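## Task

Take a loose grey peg and push it fully into a free hole of the green chlorine ball held by the other gripper, until it locks. Pegs already in the ball must stay where they are. At the end that gripper must still hold the ball, or a peg locked into it. Apart from that one hold, nothing may rely on the robot to stay in place.

## Robot and tools

ROBOT. There are two six-joint arms, left_arm and right_arm, each with a parallel gripper. Their bases sit on opposite sides of the table. left_arm's base is at (+0.083, +0.512, +0.060) m with quat_wxyz (+0.513, 0, 0, -0.858). right_arm's base is at (-0.056, -0.449, +0.093) m with quat_wxyz (+0.839, 0, 0, +0.544). The arm names do not refer to image sides.

FRAME. All printed poses use one scene frame. Its origin is the table centre, the table surface is at z = +0.020 m and +z is up. left_arm stands on the +y side. On each gripper the fingers point along its own +x and close along its y. The reported end_effector_position is the point midway between the pads, 3 to 4 cm short of the fingertips. It gets less accurate when the arm is stretched far out.

execute_actions. The argument "actions" is a list holding zero or one item. An empty list only reports the current state. A move item is {"rows": [...], "steps": n}. It has 1 to 15 rows and n from 1 to 15 (15 if omitted), each step lasting 1/30 s. Each row is used for one step, and the final row repeats to fill the remaining steps. A wait item is {"steps": n} with n up to 300. It returns once n steps have passed since the previous result, and your reply time is included in that count. The optional "pictures" boolean turns camera images on or off. A refused call moves nothing.

ROW LAYOUT. One flat row of 14 numbers covers both arms, even when only one arm moves. The first 7 are left_arm, the last 7 are right_arm. Each block gives six absolute joint target angles in radians, then the gripper opening. Joint order and stated ranges are: waist -3.054 to 3.054, shoulder 0.000 to 3.142, elbow 0.000 to 2.356, wrist pitch -1.571 to 1.571, wrist yaw -1.571 to 1.571, wrist roll -3.142 to 3.142. These are targets in joint space, not offsets and not Cartesian poses. A call is refused if any target lies over 0.010 rad outside its range and also farther out than the joint currently is. True limits may differ from the stated ones by up to 0.010 rad. Targets past the true limit are clipped there, and a "joint sent to its limit" line may follow, possibly about an earlier move. If that line is absent, the joint may still be at its limit.

The opening is an absolute setting from -1 to +1. +1 is fully open, a 0.088 m pad gap. Empty fingers touch at about -0.80, and lower values add nothing. Going from open to closed takes at least about 0.5 s.

MOTION LIMITS. On each step the sent target stays within a fixed lead of the measured angle: 0.211 rad for waist, shoulder and elbow, 0.213 for wrist pitch, 0.267 for wrist yaw and 0.228 for wrist roll. If the targets would move a gripper more than 70 mm from where it is, the whole arm's targets are scaled back. Friction can leave joints short of the target, especially at long reach, and very small changes may not happen at all. Read Joint positions after every move. Between calls the arms keep heading for the last row sent. They stop once everything is nearly still or a step is HELD. Pressing further then needs a new action.

RESULTS. The state line shows, for each arm, the gripper position (m), quat_wxyz and linear and angular velocities. Joint positions and Joint velocities list six joints per arm (rad, rad/s), then the pad gap (m, m/s). grip_measured is the measured opening on the command scale. Each gripper has its own fixed bias of up to about 1 mm. While squeezing something hard the reading drops by up to 0.061 below the true pad gap. Each gripper moves to where grip_measured equals your command, down to the closed point. For a firm hold, command about 0.07 below grip_measured; a smaller gap gives a lighter hold. Parts narrower than about 3 mm get proportionally less force. Pad force tops out at roughly 34 to 49 N, with a brief spike on first contact. "joint command not followed" means a clearance check altered or blocked some joint targets; the rest of the row still ran. HELD marks steps on which your row was not sent, in whole or in part.

FAULTS. Load limits per joint (N m): waist 17.4, shoulder 21.6, elbow 21.5, wrist pitch 5.67, wrist yaw 5.65, wrist roll 5.3. A held object's weight counts toward them. If contact reaches a limit, that arm freezes for 10 s and the rest of the call is skipped. Holding a load heats the motors. A MOTOR HOT warning appears at 50 °C. At 95 °C the arm is held in an OVER-TEMPERATURE FAULT. If it has not cooled within 30 to 60 s, the arm and its gripper lose power and go limp.

CAMERAS. There are four cameras, cam_head_left, cam_head_right, cam_left_wrist and cam_right_wrist, each 896x504. Calibration (K, distortion, T_world_to_cam) is provided and may be a little off. Wrist camera poses are computed from the joint readings. zoom_image takes "camera" and "region" [x0, y0, x1, y1] in image pixels, (0,0) top-left, at most 504 by 504. It shows a closer view of that camera's latest image. read_manual returns only licence texts.

ORDER. Look first and find out which gripper holds the ball; never loosen that hold. With the other gripper, pick up a loose grey peg. Line it up with a free hole, then press it in along the hole's axis until it locks. Open the gripper and pull it away, so the peg stays in by itself. Then call finished_scene with the current scene number. This cannot be undone, and its result reports success and gives the next task. Replying without any tool call ends the whole session.

AVOID. Do not let the arms hit or press on each other. Do not knock anything off the table, drop parts or slam into things. Do not push hard enough to cause a torque fault. Do not disturb pegs already in the ball. Loose objects may sometimes be nudged by outside pushes, so check their positions again before grasping.

Each tool is called after "Emit:" as name(argument=value, ...) on one line, values as JSON.

## Session

Emit:
execute_actions(actions=[])

Scene clock: 0.00 s of 4400.00 s.
left_arm: end_effector_position=(-0.0474, +0.0992, +0.2611) grip_measured=-0.147 end_effector_quat_wxyz=(+0.514, -0.010, -0.007, -0.858) end_effector_velocity=(+0.000, +0.001, +0.000) end_effector_angular_velocity=(+0.006, +0.006, +0.005) | right_arm: end_effector_position=(+0.0709, -0.1618, +0.4184) grip_measured=+0.983 end_effector_quat_wxyz=(+0.836, +0.020, -0.024, +0.547) end_effector_velocity=(-0.001, -0.000, +0.000) end_effector_angular_velocity=(-0.011, -0.020, +0.004)
Joint positions: left_arm=[ 0.284  1.621  0.636  1.011  0.282 -0.005  0.032] | right_arm=[ 0.005  0.842  0.647  0.256 -0.004  0.008  0.087]
Joint velocities: left_arm=[-0.002 -0.007 -0.002 -0.007 -0.007 -0.007  0.   ] | right_arm=[-0.002 -0.002  0.002 -0.007 -0.007 -0.022 -0.   ]
Heat: left arm: hottest elbow 26 °C (+0.0 °C/min); right arm: hottest elbow 25 °C (+0.0 °C/min).

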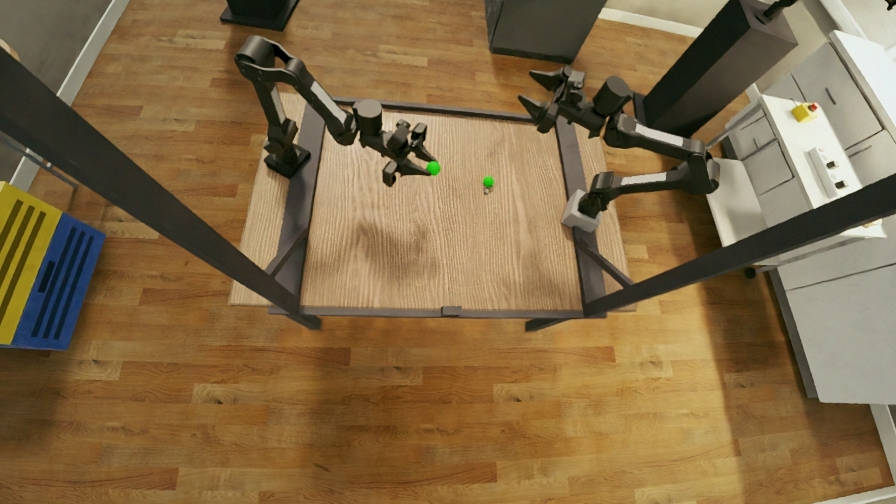

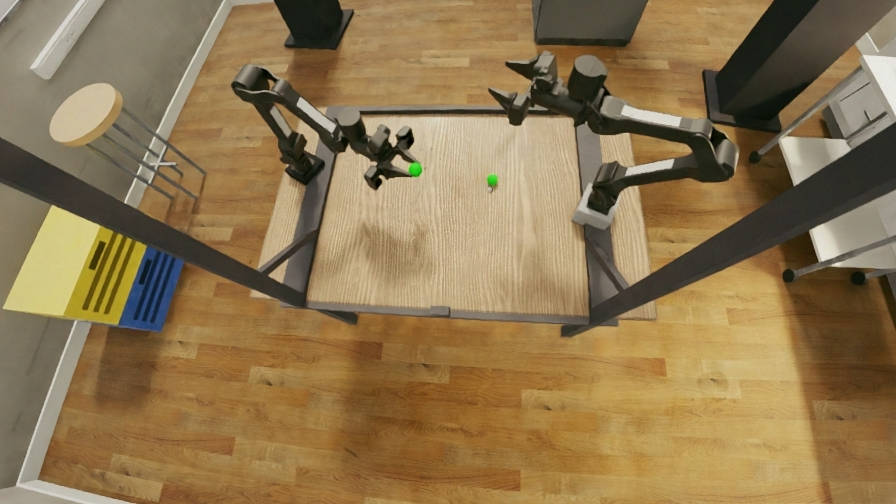

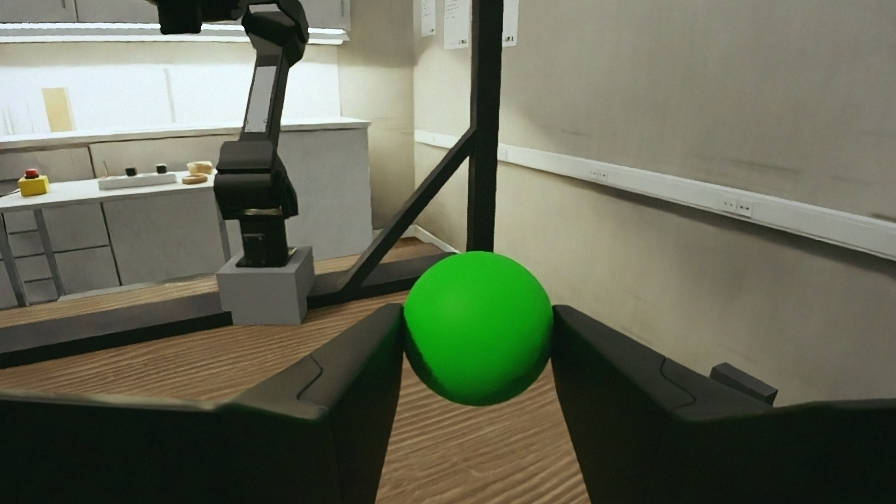

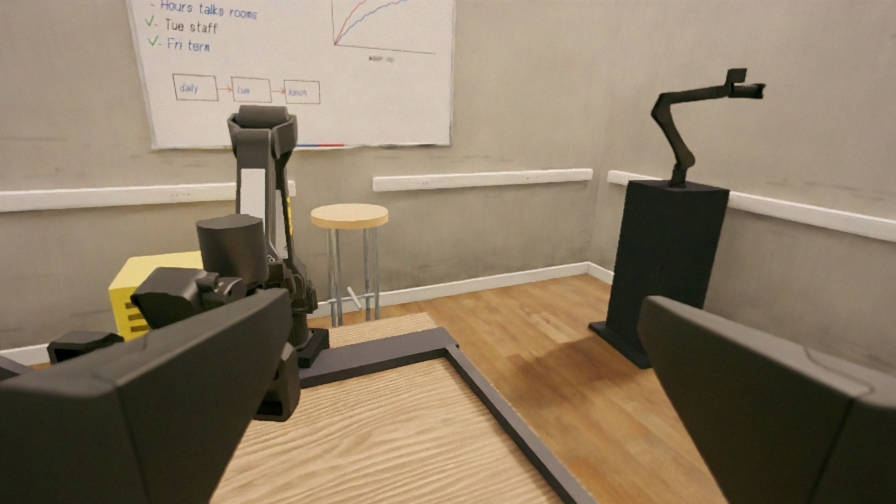

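Emit:
zoom_image(camera="cam_head_left", region=[380, 130, 540, 220])

Emit:
zoom_image(camera="cam_head_right", region=[380, 130, 540, 220])

Region (380, 130, 540, 220) of cam_head_left's 896x504 image, scaled by 3.150, with more detail than that image has; it fills the top 284 rows of this view, and the rest is white.

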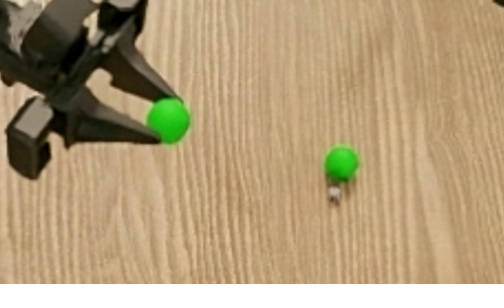

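Region (380, 130, 540, 220) of cam_head_right's 896x504 image, scaled by 3.150, with more detail than that image has; it fills the top 284 rows of this view, and the rest is white.

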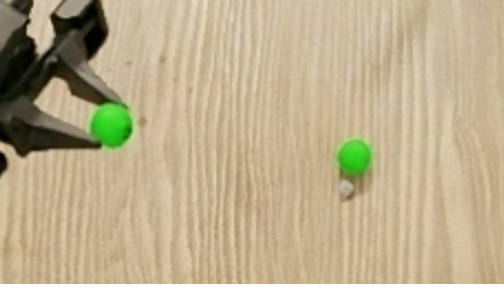

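Emit:
execute_actions(actions=[{"rows":[[0.284,1.621,0.636,1.011,0.282,-0.005,-0.22,0.13,1.822,1.202,-0.95,0,0,0.3]]}], pictures=false)

Emit:
execute_actions(actions=[{"steps":30}])

Scene clock: 18.40 s of 4400.00 s.
left_arm: end_effector_position=(-0.0474, +0.0992, +0.2611) grip_measured=-0.147 end_effector_quat_wxyz=(+0.514, -0.010, -0.007, -0.858) end_effector_velocity=(+0.002, -0.001, -0.000) end_effector_angular_velocity=(+0.001, +0.008, +0.019) | right_arm: end_effector_position=(+0.0583, -0.0745, +0.2152) grip_measured=+0.306 end_effector_quat_wxyz=(+0.694, -0.299, +0.408, +0.512) end_effector_velocity=(-0.072, -0.236, -0.703) end_effector_angular_velocity=(-2.831, +0.870, -0.005)
Joint positions: left_arm=[ 0.284  1.621  0.636  1.011  0.282 -0.005  0.032] | right_arm=[ 0.127  1.642  1.184 -0.603  0.001  0.006  0.054]
Joint velocities: left_arm=[-0.002  0.002 -0.002  0.007 -0.022 -0.007 -0.   ] | right_arm=[-0.002  1.507  0.046 -1.502 -0.007  0.007 -0.001]
Heat: left arm: hottest elbow 28 °C (+6.5 °C/min); right arm: hottest elbow 28 °C (+9.8 °C/min).
Steps of this call (steps 1 to 90: nothing new was sent; then 14.90 s passed at rest; steps 91 to 105: all 15 steps of this action). Readings (joint positions):
91: left_arm=[0.284 1.621 0.636 1.011 0.282 -0.005] | right_arm=[0.020 0.871 0.680 0.198 0.006 0.008]
92: left_arm=[0.284 1.621 0.636 1.011 0.282 -0.005] | right_arm=[0.053 0.921 0.743 0.135 0.006 0.008]
94: left_arm=[0.284 1.621 0.636 1.011 0.282 -0.005] | right_arm=[0.103 1.052 0.876 0.008 0.001 0.007]
98: left_arm=[0.284 1.621 0.636 1.011 0.282 -0.005] | right_arm=[0.126 1.303 1.114 -0.246 0.001 0.006]
105: the state above

Scene clock: 19.40 s of 4400.00 s.
left_arm: end_effector_position=(-0.0474, +0.0992, +0.2611) grip_measured=-0.147 end_effector_quat_wxyz=(+0.514, -0.010, -0.007, -0.858) end_effector_velocity=(+0.002, -0.001, +0.000) end_effector_angular_velocity=(+0.006, +0.006, +0.019) | right_arm: end_effector_position=(+0.0367, -0.1453, +0.1381) grip_measured=+0.304 end_effector_quat_wxyz=(+0.567, -0.421, +0.571, +0.418) end_effector_velocity=(-0.001, -0.002, -0.001) end_effector_angular_velocity=(-0.010, +0.011, +0.005)
Joint positions: left_arm=[ 0.284  1.621  0.636  1.011  0.282 -0.005  0.032] | right_arm=[ 0.127  1.823  1.193 -0.948  0.001  0.006  0.054]
Joint velocities: left_arm=[-0.002 -0.002  0.002 -0.007 -0.022 -0.007 -0.   ] | right_arm=[-0.002  0.002 -0.002 -0.007 -0.007 -0.007 -0.   ]
Heat: left arm: hottest elbow 28 °C (+6.2 °C/min); right arm: hottest elbow 28 °C (+9.3 °C/min).
Steps of this call (steps 1 to 30: the robot went on to your last target). Readings (joint positions):
1: left_arm=[0.284 1.621 0.636 1.011 0.282 -0.005] | right_arm=[0.127 1.692 1.186 -0.660 0.001 0.006]
2: left_arm=[0.284 1.621 0.636 1.011 0.282 -0.005] | right_arm=[0.127 1.737 1.188 -0.724 0.001 0.006]
4: left_arm=[0.284 1.621 0.636 1.011 0.282 -0.005] | right_arm=[0.127 1.800 1.187 -0.852 0.001 0.006]
8: left_arm=[0.284 1.621 0.636 1.011 0.282 -0.005] | right_arm=[0.127 1.824 1.188 -0.927 0.001 0.006]
30: the state above
All arms were judged still, so your last target was given up. Only a new action makes them travel on or press farther. Fingers that are still opening or closing keep moving.
camera_calibration (this result's frames):
cam_right_wrist: T_world_to_cam=[[0.961989, -0.272879, 0.0106473, -0.0665516], [-0.259622, -0.901773, 0.345545, -0.148076], [-0.0846905, -0.335175, -0.938342, 0.164552], [0, 0, 0, 1]] pos_world=[0.039514, -0.096538, 0.206281]

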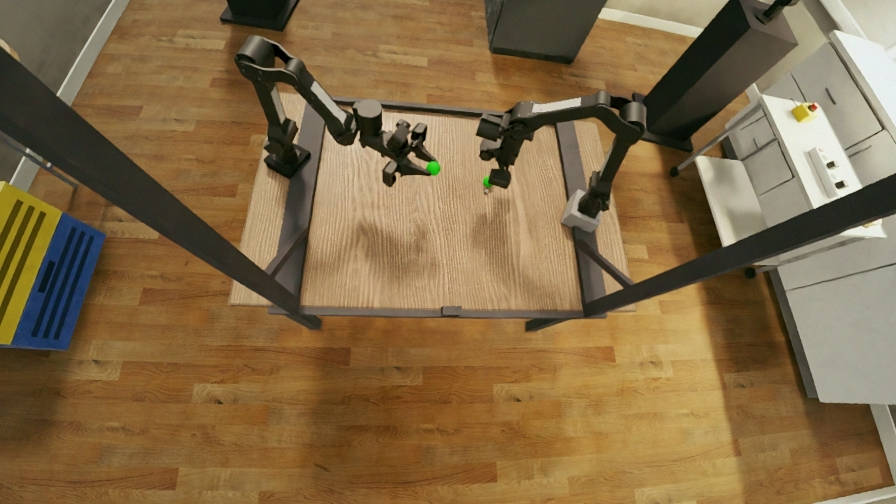

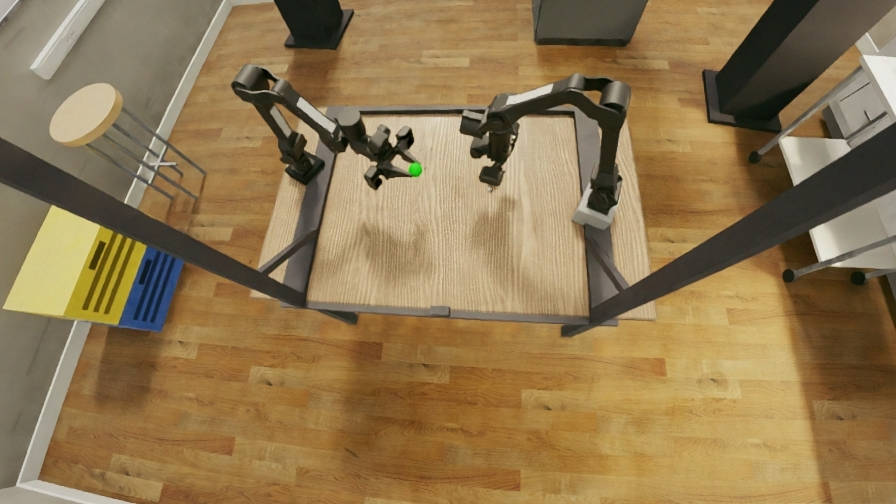

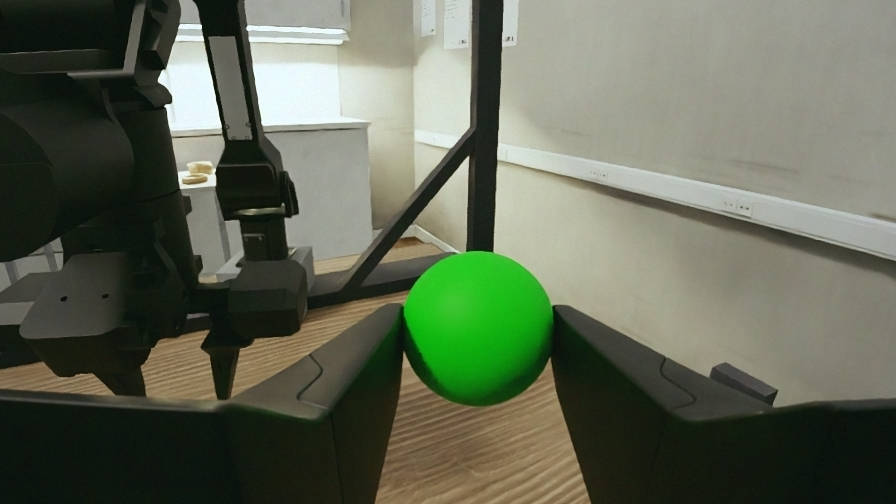

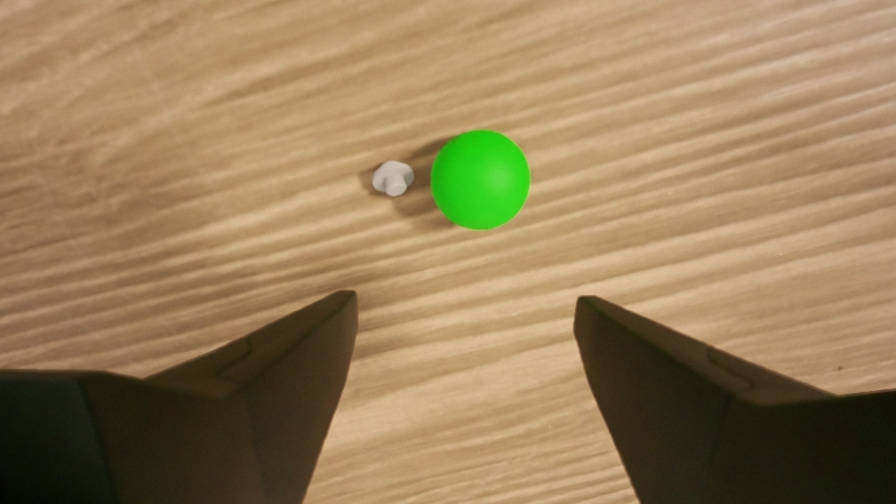

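Emit:
zoom_image(camera="cam_right_wrist", region=[340, 130, 460, 230])

Emit:
zoom_image(camera="cam_head_left", region=[465, 175, 505, 205])

Region (340, 130, 460, 230) of cam_right_wrist's 896x504 image, scaled by 4.200, with more detail than that image has.

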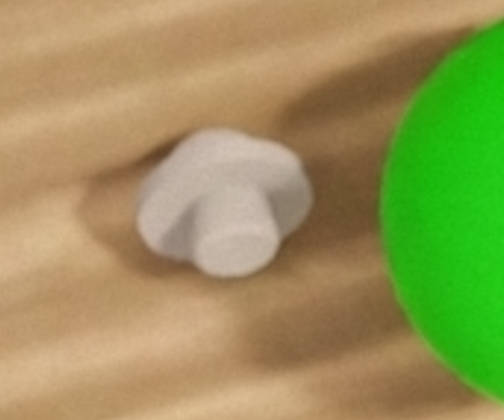

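Region (465, 175, 505, 205) of cam_head_left's 896x504 image, scaled by 12.600, with more detail than that image has; it fills the top 378 rows of this view, and the rest is white.

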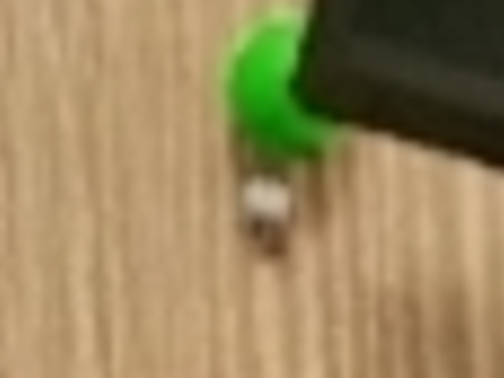

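Emit:
execute_actions(actions=[{"rows":[[0.284,1.621,0.636,1.011,0.282,-0.005,-0.22,0.218,1.6,0.7,-0.2,0,0,0]]}], pictures=false)

Emit:
execute_actions(actions=[{"rows":[[0.284,1.621,0.636,1.011,0.282,-0.005,-0.22,0.218,1.415,0.207,0.408,0,0,-0.25]]}], pictures=false)

Emit:
execute_actions(actions=[{"steps":20}])

Emit:
zoom_image(camera="cam_right_wrist", region=[360, 130, 600, 330])

Scene clock: 31.43 s of 4400.00 s.
left_arm: end_effector_position=(-0.0474, +0.0992, +0.2611) grip_measured=-0.147 end_effector_quat_wxyz=(+0.514, -0.010, -0.007, -0.858) end_effector_velocity=(+0.000, +0.000, -0.005) end_effector_angular_velocity=(+0.025, +0.002, +0.005) | right_arm: end_effector_position=(+0.0097, -0.1308, +0.1103) grip_measured=+0.005 end_effector_quat_wxyz=(+0.658, -0.333, +0.412, +0.535) end_effector_velocity=(+0.002, +0.017, +0.006) end_effector_angular_velocity=(+0.104, -0.018, +0.012)
Joint positions: left_arm=[ 0.284  1.621  0.636  1.011  0.282 -0.005  0.032] | right_arm=[ 0.22   1.607  0.709 -0.219  0.001  0.005  0.039]
Joint velocities: left_arm=[-0.002 -0.002 -0.002 -0.022 -0.007 -0.007 -0.   ] | right_arm=[ 0.002 -0.002 -0.022  0.125 -0.007 -0.007 -0.001]
Heat: left arm: hottest elbow 29 °C (+5.7 °C/min); right arm: hottest elbow 28 °C (+5.7 °C/min).
Steps of this call (steps 1 to 90: nothing new was sent; then 8.53 s passed at rest; steps 91 to 105: all 15 steps of this action). Readings (joint positions):
91: left_arm=[0.284 1.621 0.636 1.011 0.282 -0.005] | right_arm=[0.134 1.792 1.153 -0.882 0.003 0.006]
92: left_arm=[0.284 1.621 0.636 1.011 0.282 -0.005] | right_arm=[0.153 1.747 1.089 -0.814 0.004 0.006]
94: left_arm=[0.284 1.621 0.636 1.011 0.282 -0.005] | right_arm=[0.197 1.654 0.963 -0.694 0.002 0.005]
98: left_arm=[0.284 1.621 0.636 1.011 0.282 -0.005] | right_arm=[0.220 1.607 0.762 -0.440 0.001 0.005]
105: the state above

Scene clock: 31.93 s of 4400.00 s.
left_arm: end_effector_position=(-0.0474, +0.0992, +0.2611) grip_measured=-0.147 end_effector_quat_wxyz=(+0.514, -0.010, -0.007, -0.858) end_effector_velocity=(-0.002, +0.001, -0.004) end_effector_angular_velocity=(+0.015, +0.004, -0.010) | right_arm: end_effector_position=(-0.0001, -0.1790, +0.0930) grip_measured=-0.245 end_effector_quat_wxyz=(+0.714, -0.246, +0.305, +0.580) end_effector_velocity=(-0.002, -0.005, -0.003) end_effector_angular_velocity=(+0.005, -0.011, +0.018)
Joint positions: left_arm=[ 0.284  1.621  0.636  1.011  0.282 -0.005  0.032] | right_arm=[0.22  1.423 0.218 0.399 0.001 0.005 0.027]
Joint velocities: left_arm=[-0.002  0.002 -0.002 -0.007  0.007 -0.007  0.   ] | right_arm=[-0.002 -0.002 -0.032  0.037 -0.007 -0.022 -0.   ]
Heat: left arm: hottest elbow 29 °C (+5.6 °C/min); right arm: hottest elbow 28 °C (+5.6 °C/min).
Steps of this call (steps 1 to 15: all 15 steps of this action). Readings (joint positions):
1: left_arm=[0.284 1.621 0.636 1.011 0.282 -0.005] | right_arm=[0.220 1.581 0.670 -0.149 0.001 0.005]
2: left_arm=[0.284 1.621 0.636 1.011 0.282 -0.005] | right_arm=[0.220 1.538 0.609 -0.085 0.001 0.005]
4: left_arm=[0.284 1.621 0.636 1.011 0.282 -0.005] | right_arm=[0.220 1.454 0.483 0.047 0.001 0.005]
8: left_arm=[0.284 1.621 0.636 1.011 0.282 -0.005] | right_arm=[0.220 1.426 0.269 0.284 0.001 0.005]
15: the state above

Scene clock: 32.60 s of 4400.00 s.
left_arm: end_effector_position=(-0.0474, +0.0992, +0.2611) grip_measured=-0.147 end_effector_quat_wxyz=(+0.514, -0.010, -0.007, -0.858) end_effector_velocity=(-0.002, +0.001, -0.002) end_effector_angular_velocity=(+0.004, -0.008, -0.010) | right_arm: end_effector_position=(-0.0002, -0.1794, +0.0929) grip_measured=-0.246 end_effector_quat_wxyz=(+0.714, -0.246, +0.304, +0.581) end_effector_velocity=(-0.003, -0.004, -0.005) end_effector_angular_velocity=(-0.026, +0.006, +0.013)
Joint positions: left_arm=[ 0.284  1.621  0.636  1.011  0.282 -0.005  0.032] | right_arm=[0.22  1.423 0.214 0.405 0.001 0.005 0.027]
Joint velocities: left_arm=[-0.002 -0.002 -0.002 -0.007  0.007  0.007 -0.   ] | right_arm=[ 0.002  0.002 -0.002 -0.022 -0.007 -0.007 -0.   ]
Heat: left arm: hottest elbow 29 °C (+5.5 °C/min); right arm: hottest elbow 28 °C (+5.5 °C/min).
Steps of this call (steps 1 to 15: the robot went on to your last target; steps 16 to 20: nothing new was sent). Readings (joint positions):
1: left_arm=[0.284 1.621 0.636 1.011 0.282 -0.005] | right_arm=[0.220 1.423 0.217 0.400 0.001 0.005]
2: left_arm=[0.284 1.621 0.636 1.011 0.282 -0.005] | right_arm=[0.220 1.423 0.216 0.402 0.001 0.005]
4: left_arm=[0.284 1.621 0.636 1.011 0.282 -0.005] | right_arm=[0.220 1.423 0.215 0.403 0.001 0.005]
8: left_arm=[0.284 1.621 0.636 1.011 0.282 -0.005] | right_arm=[0.220 1.423 0.214 0.405 0.001 0.005]
20: the state above
All arms were judged still, so your last target was given up. Only a new action makes them travel on or press farther. Fingers that are still opening or closing keep moving.
camera_calibration (this result's frames):
cam_right_wrist: T_world_to_cam=[[0.980635, -0.194714, 0.0210349, -0.0267969], [-0.169261, -0.896644, -0.409122, -0.101744], [0.0985224, 0.397638, -0.912237, 0.236578], [0, 0, 0, 1]] pos_world=[-0.0142515, -0.190519, 0.174753]

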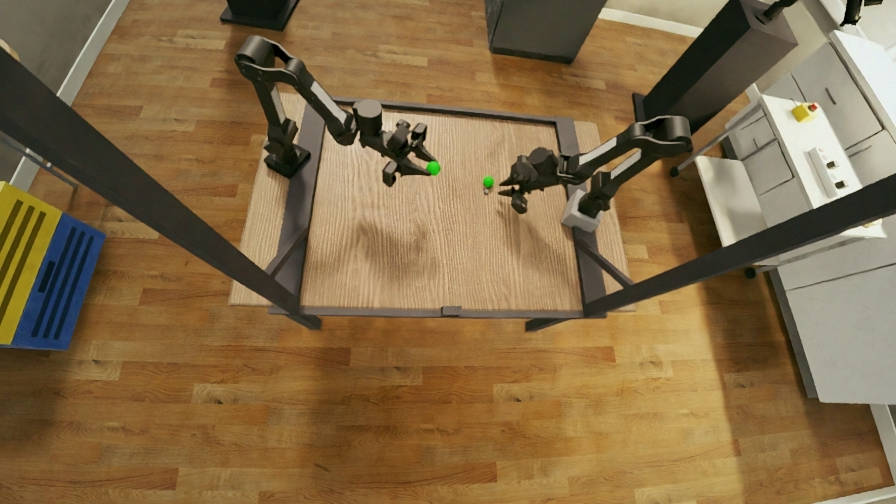

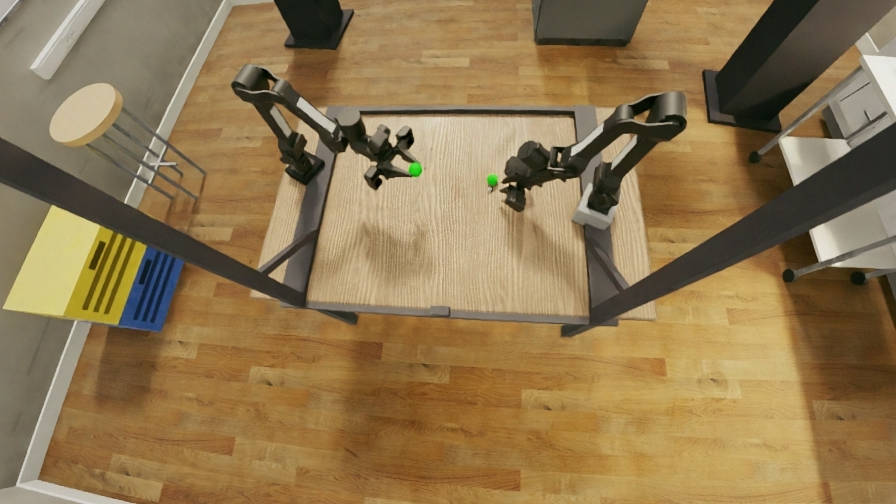

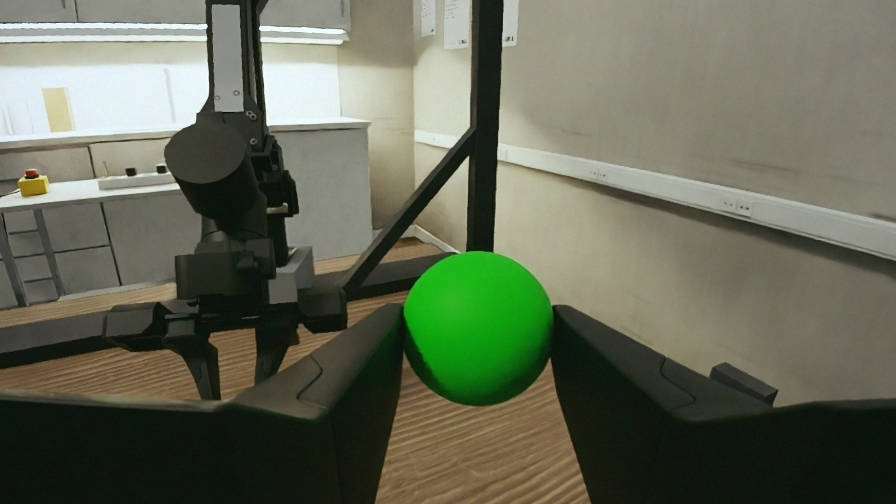

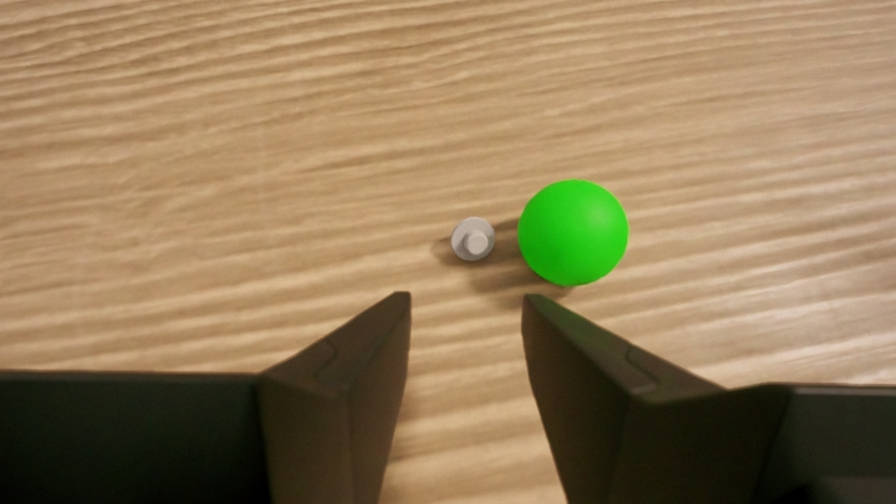

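Region (360, 130, 600, 330) of cam_right_wrist's 896x504 image, scaled by 2.100, with more detail than that image has.

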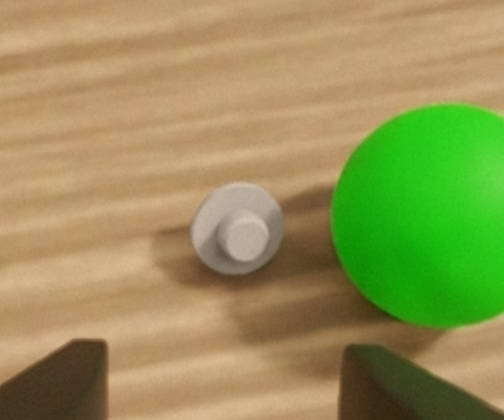

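Emit:
execute_actions(actions=[{"rows":[[0.284,1.621,0.636,1.011,0.282,-0.005,-0.22,0.205,1.567,0.395,0.228,0,0,-0.45]]}], pictures=false)

Emit:
execute_actions(actions=[{"steps":10}])

Scene clock: 40.73 s of 4400.00 s.
left_arm: end_effector_position=(-0.0474, +0.0992, +0.2611) grip_measured=-0.147 end_effector_quat_wxyz=(+0.514, -0.010, -0.007, -0.858) end_effector_velocity=(+0.000, -0.000, -0.001) end_effector_angular_velocity=(+0.011, +0.005, +0.014) | right_arm: end_effector_position=(+0.0070, -0.1614, +0.0807) grip_measured=-0.446 end_effector_quat_wxyz=(+0.694, -0.284, +0.356, +0.558) end_effector_velocity=(-0.002, +0.004, +0.002) end_effector_angular_velocity=(+0.005, +0.013, +0.016)
Joint positions: left_arm=[ 0.284  1.621  0.636  1.011  0.282 -0.005  0.032] | right_arm=[0.208 1.56  0.384 0.23  0.001 0.005 0.017]
Joint velocities: left_arm=[-0.007 -0.002 -0.002 -0.007 -0.022 -0.007 -0.   ] | right_arm=[-0.002  0.002  0.012 -0.007 -0.022 -0.007 -0.   ]
Heat: left arm: hottest elbow 29 °C (+4.4 °C/min); right arm: hottest elbow 28 °C (+4.4 °C/min).
Steps of this call (steps 1 to 90: nothing new was sent; then 4.63 s passed at rest; steps 91 to 105: all 15 steps of this action). Readings (joint positions):
91: left_arm=[0.284 1.621 0.636 1.011 0.282 -0.005] | right_arm=[0.218 1.442 0.240 0.362 0.001 0.005]
92: left_arm=[0.284 1.621 0.636 1.011 0.282 -0.005] | right_arm=[0.215 1.479 0.282 0.315 0.001 0.005]
94: left_arm=[0.284 1.621 0.636 1.011 0.282 -0.005] | right_arm=[0.210 1.535 0.345 0.271 0.001 0.005]
98: left_arm=[0.284 1.621 0.636 1.011 0.282 -0.005] | right_arm=[0.208 1.554 0.382 0.239 0.001 0.005]
105: the state above

Scene clock: 41.07 s of 4400.00 s.
left_arm: end_effector_position=(-0.0474, +0.0992, +0.2611) grip_measured=-0.147 end_effector_quat_wxyz=(+0.514, -0.010, -0.007, -0.858) end_effector_velocity=(+0.002, +0.001, -0.003) end_effector_angular_velocity=(+0.009, -0.009, +0.010) | right_arm: end_effector_position=(+0.0070, -0.1614, +0.0808) grip_measured=-0.446 end_effector_quat_wxyz=(+0.694, -0.284, +0.356, +0.558) end_effector_velocity=(-0.001, -0.002, -0.001) end_effector_angular_velocity=(-0.007, +0.003, +0.008)
Joint positions: left_arm=[ 0.284  1.621  0.636  1.011  0.282 -0.005  0.032] | right_arm=[0.208 1.56  0.384 0.229 0.001 0.005 0.017]
Joint velocities: left_arm=[ 0.002 -0.002 -0.007 -0.007 -0.007  0.007 -0.   ] | right_arm=[-0.002 -0.002 -0.002 -0.007 -0.007 -0.007 -0.   ]
Heat: left arm: hottest elbow 29 °C (+4.4 °C/min); right arm: hottest elbow 28 °C (+4.4 °C/min).
Steps of this call (steps 1 to 10: the robot went on to your last target). Readings (joint positions):
1: left_arm=[0.284 1.621 0.636 1.011 0.282 -0.005] | right_arm=[0.208 1.560 0.384 0.230 0.001 0.005]
2: left_arm=[0.284 1.621 0.636 1.011 0.282 -0.005] | right_arm=[0.208 1.560 0.384 0.230 0.001 0.005]
4: left_arm=[0.284 1.621 0.636 1.011 0.282 -0.005] | right_arm=[0.208 1.560 0.384 0.230 0.001 0.005]
8: left_arm=[0.284 1.621 0.636 1.011 0.282 -0.005] | right_arm=[0.208 1.560 0.384 0.229 0.001 0.005]
10: the state above
camera_calibration (this result's frames):
cam_right_wrist: T_world_to_cam=[[0.978882, -0.203445, 0.0200117, -0.0314476], [-0.190173, -0.942165, -0.275969, -0.107306], [0.0749989, 0.266335, -0.960958, 0.20058], [0, 0, 0, 1]] pos_world=[-0.0046665, -0.16092, 0.163765]

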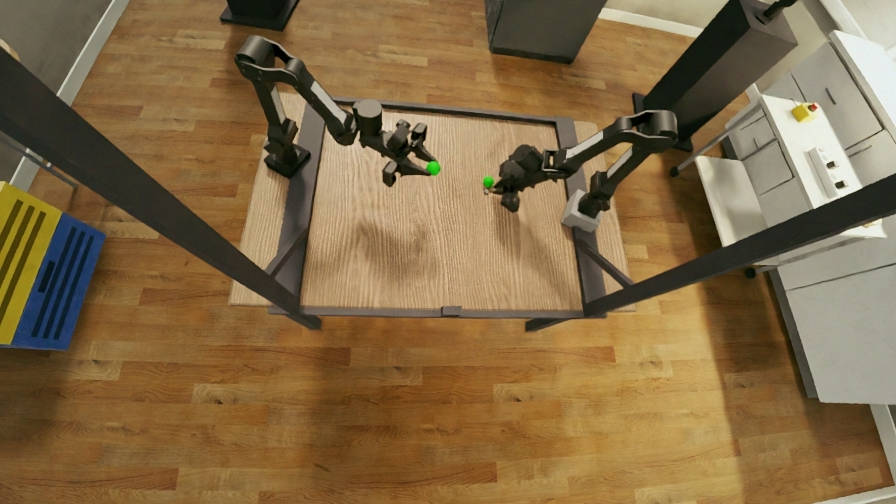

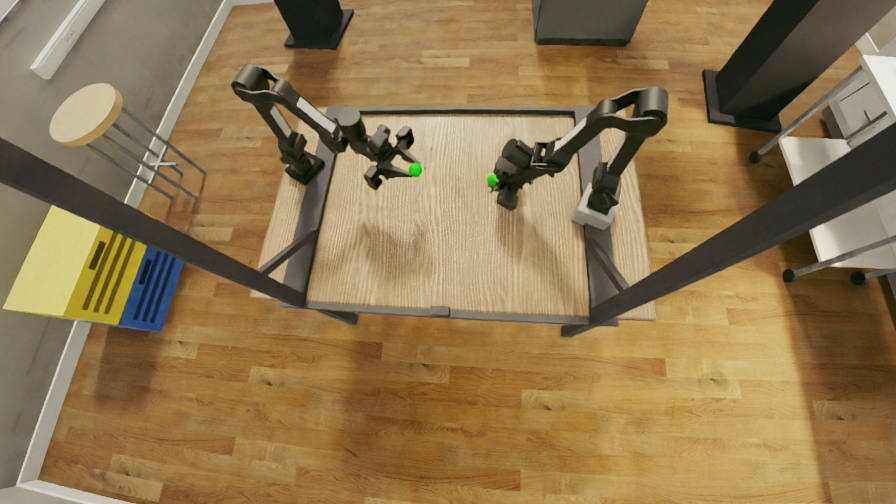

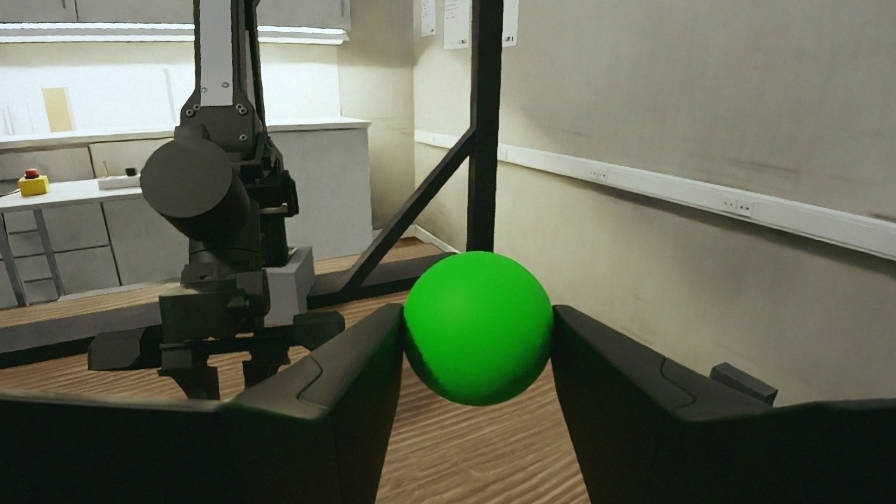

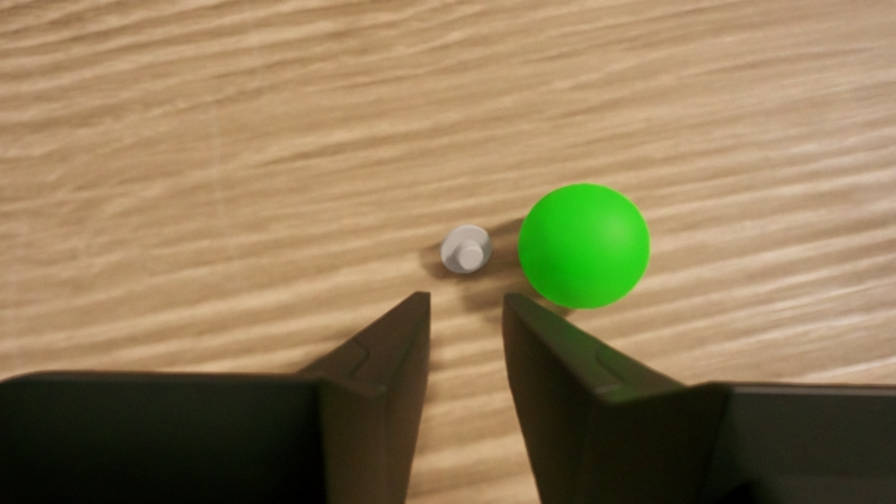

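Emit:
execute_actions(actions=[{"rows":[[0.284,1.621,0.636,1.011,0.282,-0.005,-0.22,0.202,1.615,0.402,0.275,0,0,-0.5],[0.284,1.621,0.636,1.011,0.282,-0.005,-0.22,0.202,1.615,0.402,0.275,0,0,-0.5],[0.284,1.621,0.636,1.011,0.282,-0.005,-0.22,0.202,1.663,0.408,0.315,0,0,-0.5]]}])

Emit:
zoom_image(camera="cam_right_wrist", region=[380, 200, 580, 360])

Emit:
zoom_image(camera="cam_head_left", region=[465, 170, 525, 210])

Scene clock: 48.17 s of 4400.00 s.
left_arm: end_effector_position=(-0.0474, +0.0992, +0.2611) grip_measured=-0.147 end_effector_quat_wxyz=(+0.514, -0.010, -0.007, -0.858) end_effector_velocity=(+0.002, -0.001, -0.005) end_effector_angular_velocity=(+0.032, +0.015, +0.019) | right_arm: end_effector_position=(+0.0095, -0.1536, +0.0683) grip_measured=-0.496 end_effector_quat_wxyz=(+0.695, -0.284, +0.356, +0.557) end_effector_velocity=(-0.000, -0.001, -0.001) end_effector_angular_velocity=(-0.009, -0.005, +0.020)
Joint positions: left_arm=[ 0.284  1.621  0.636  1.011  0.282 -0.005  0.032] | right_arm=[0.205 1.655 0.398 0.312 0.001 0.005 0.015]
Joint velocities: left_arm=[-0.002 -0.002 -0.002 -0.022 -0.022 -0.022 -0.   ] | right_arm=[-0.002  0.002  0.002 -0.007 -0.007 -0.022 -0.   ]
Heat: left arm: hottest elbow 29 °C (+3.7 °C/min); right arm: hottest elbow 28 °C (+3.7 °C/min).
Steps of this call (steps 1 to 15: the robot went on to your last target; steps 16 to 90: nothing new was sent; then 3.60 s passed at rest; steps 91 to 105: all 15 steps of this action). Readings (joint positions):
91: left_arm=[0.284 1.621 0.636 1.011 0.282 -0.005] | right_arm=[0.207 1.568 0.385 0.237 0.001 0.005]
92: left_arm=[0.284 1.621 0.636 1.011 0.282 -0.005] | right_arm=[0.207 1.580 0.387 0.250 0.001 0.005]
94: left_arm=[0.284 1.621 0.636 1.011 0.282 -0.005] | right_arm=[0.206 1.618 0.394 0.284 0.001 0.005]
98: left_arm=[0.284 1.621 0.636 1.011 0.282 -0.005] | right_arm=[0.205 1.652 0.397 0.305 0.001 0.005]
105: the state above
camera_calibration (this result's frames):
cam_right_wrist: T_world_to_cam=[[0.978333, -0.206066, 0.020015, -0.0324755], [-0.192665, -0.941551, -0.276336, -0.10275], [0.0757885, 0.266492, -0.960853, 0.186398], [0, 0, 0, 1]] pos_world=[-0.00215132, -0.15311, 0.151357]

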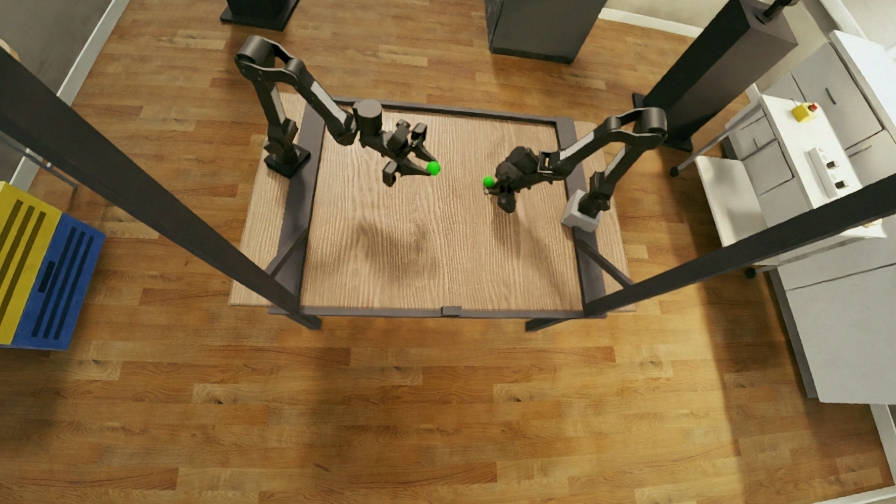

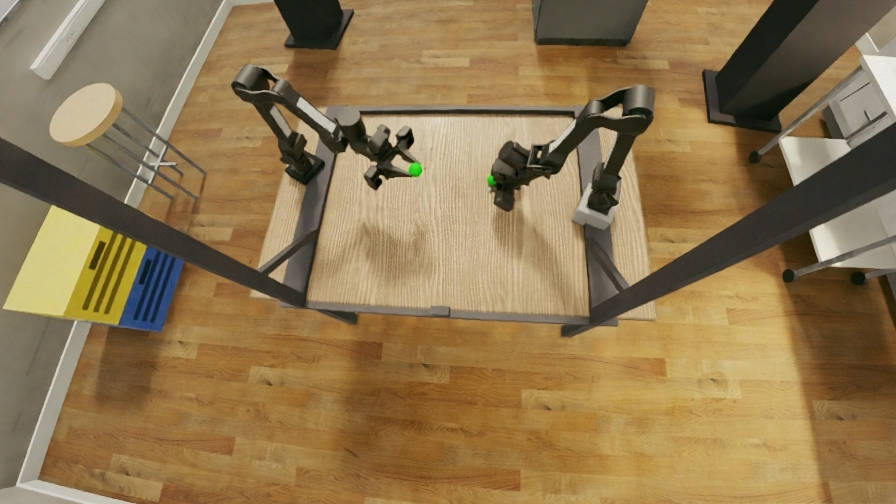

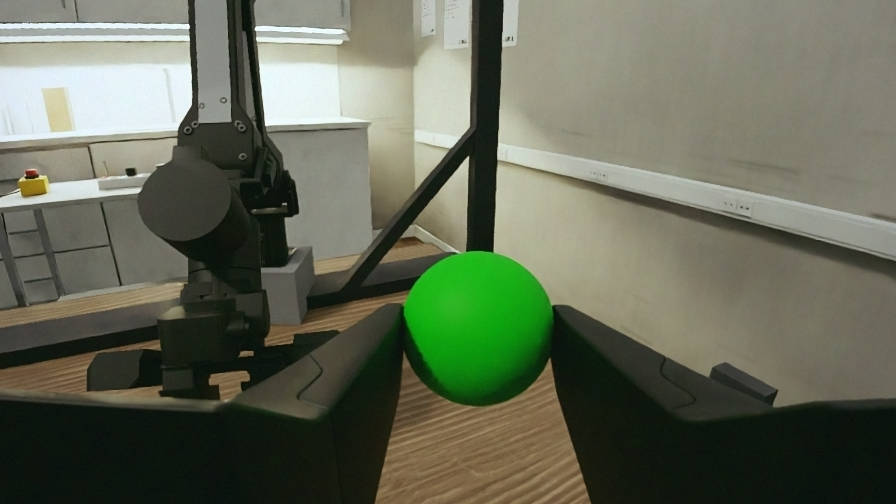

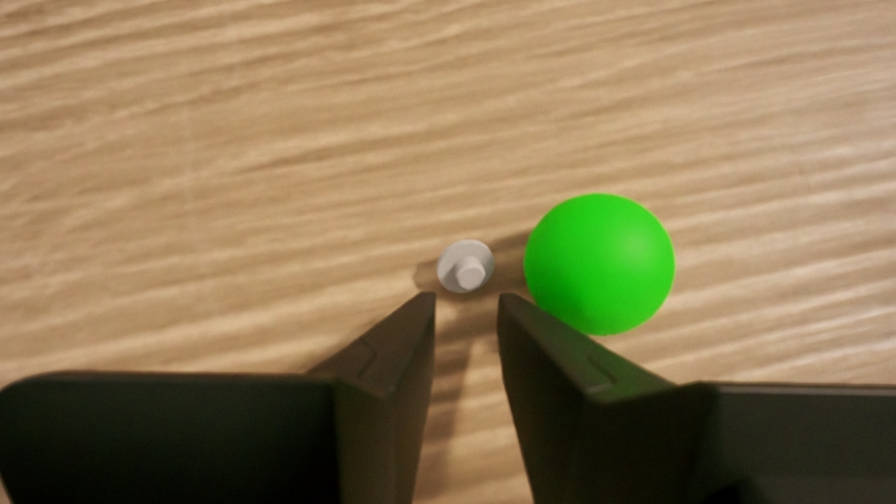

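Region (380, 200, 580, 360) of cam_right_wrist's 896x504 image, scaled by 2.520, with more detail than that image has; it fills the top 403 rows of this view, and the rest is white.

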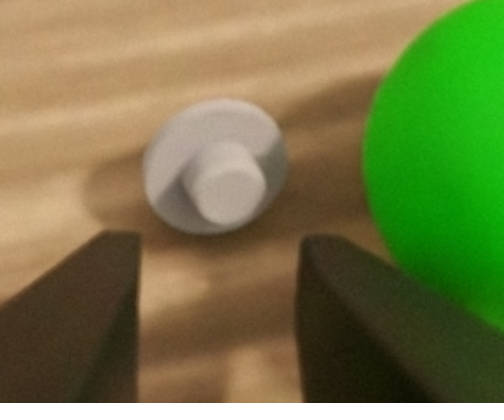

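Region (465, 170, 525, 210) of cam_head_left's 896x504 image, scaled by 8.400, with more detail than that image has.

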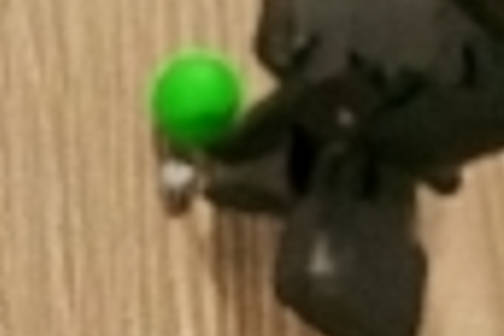

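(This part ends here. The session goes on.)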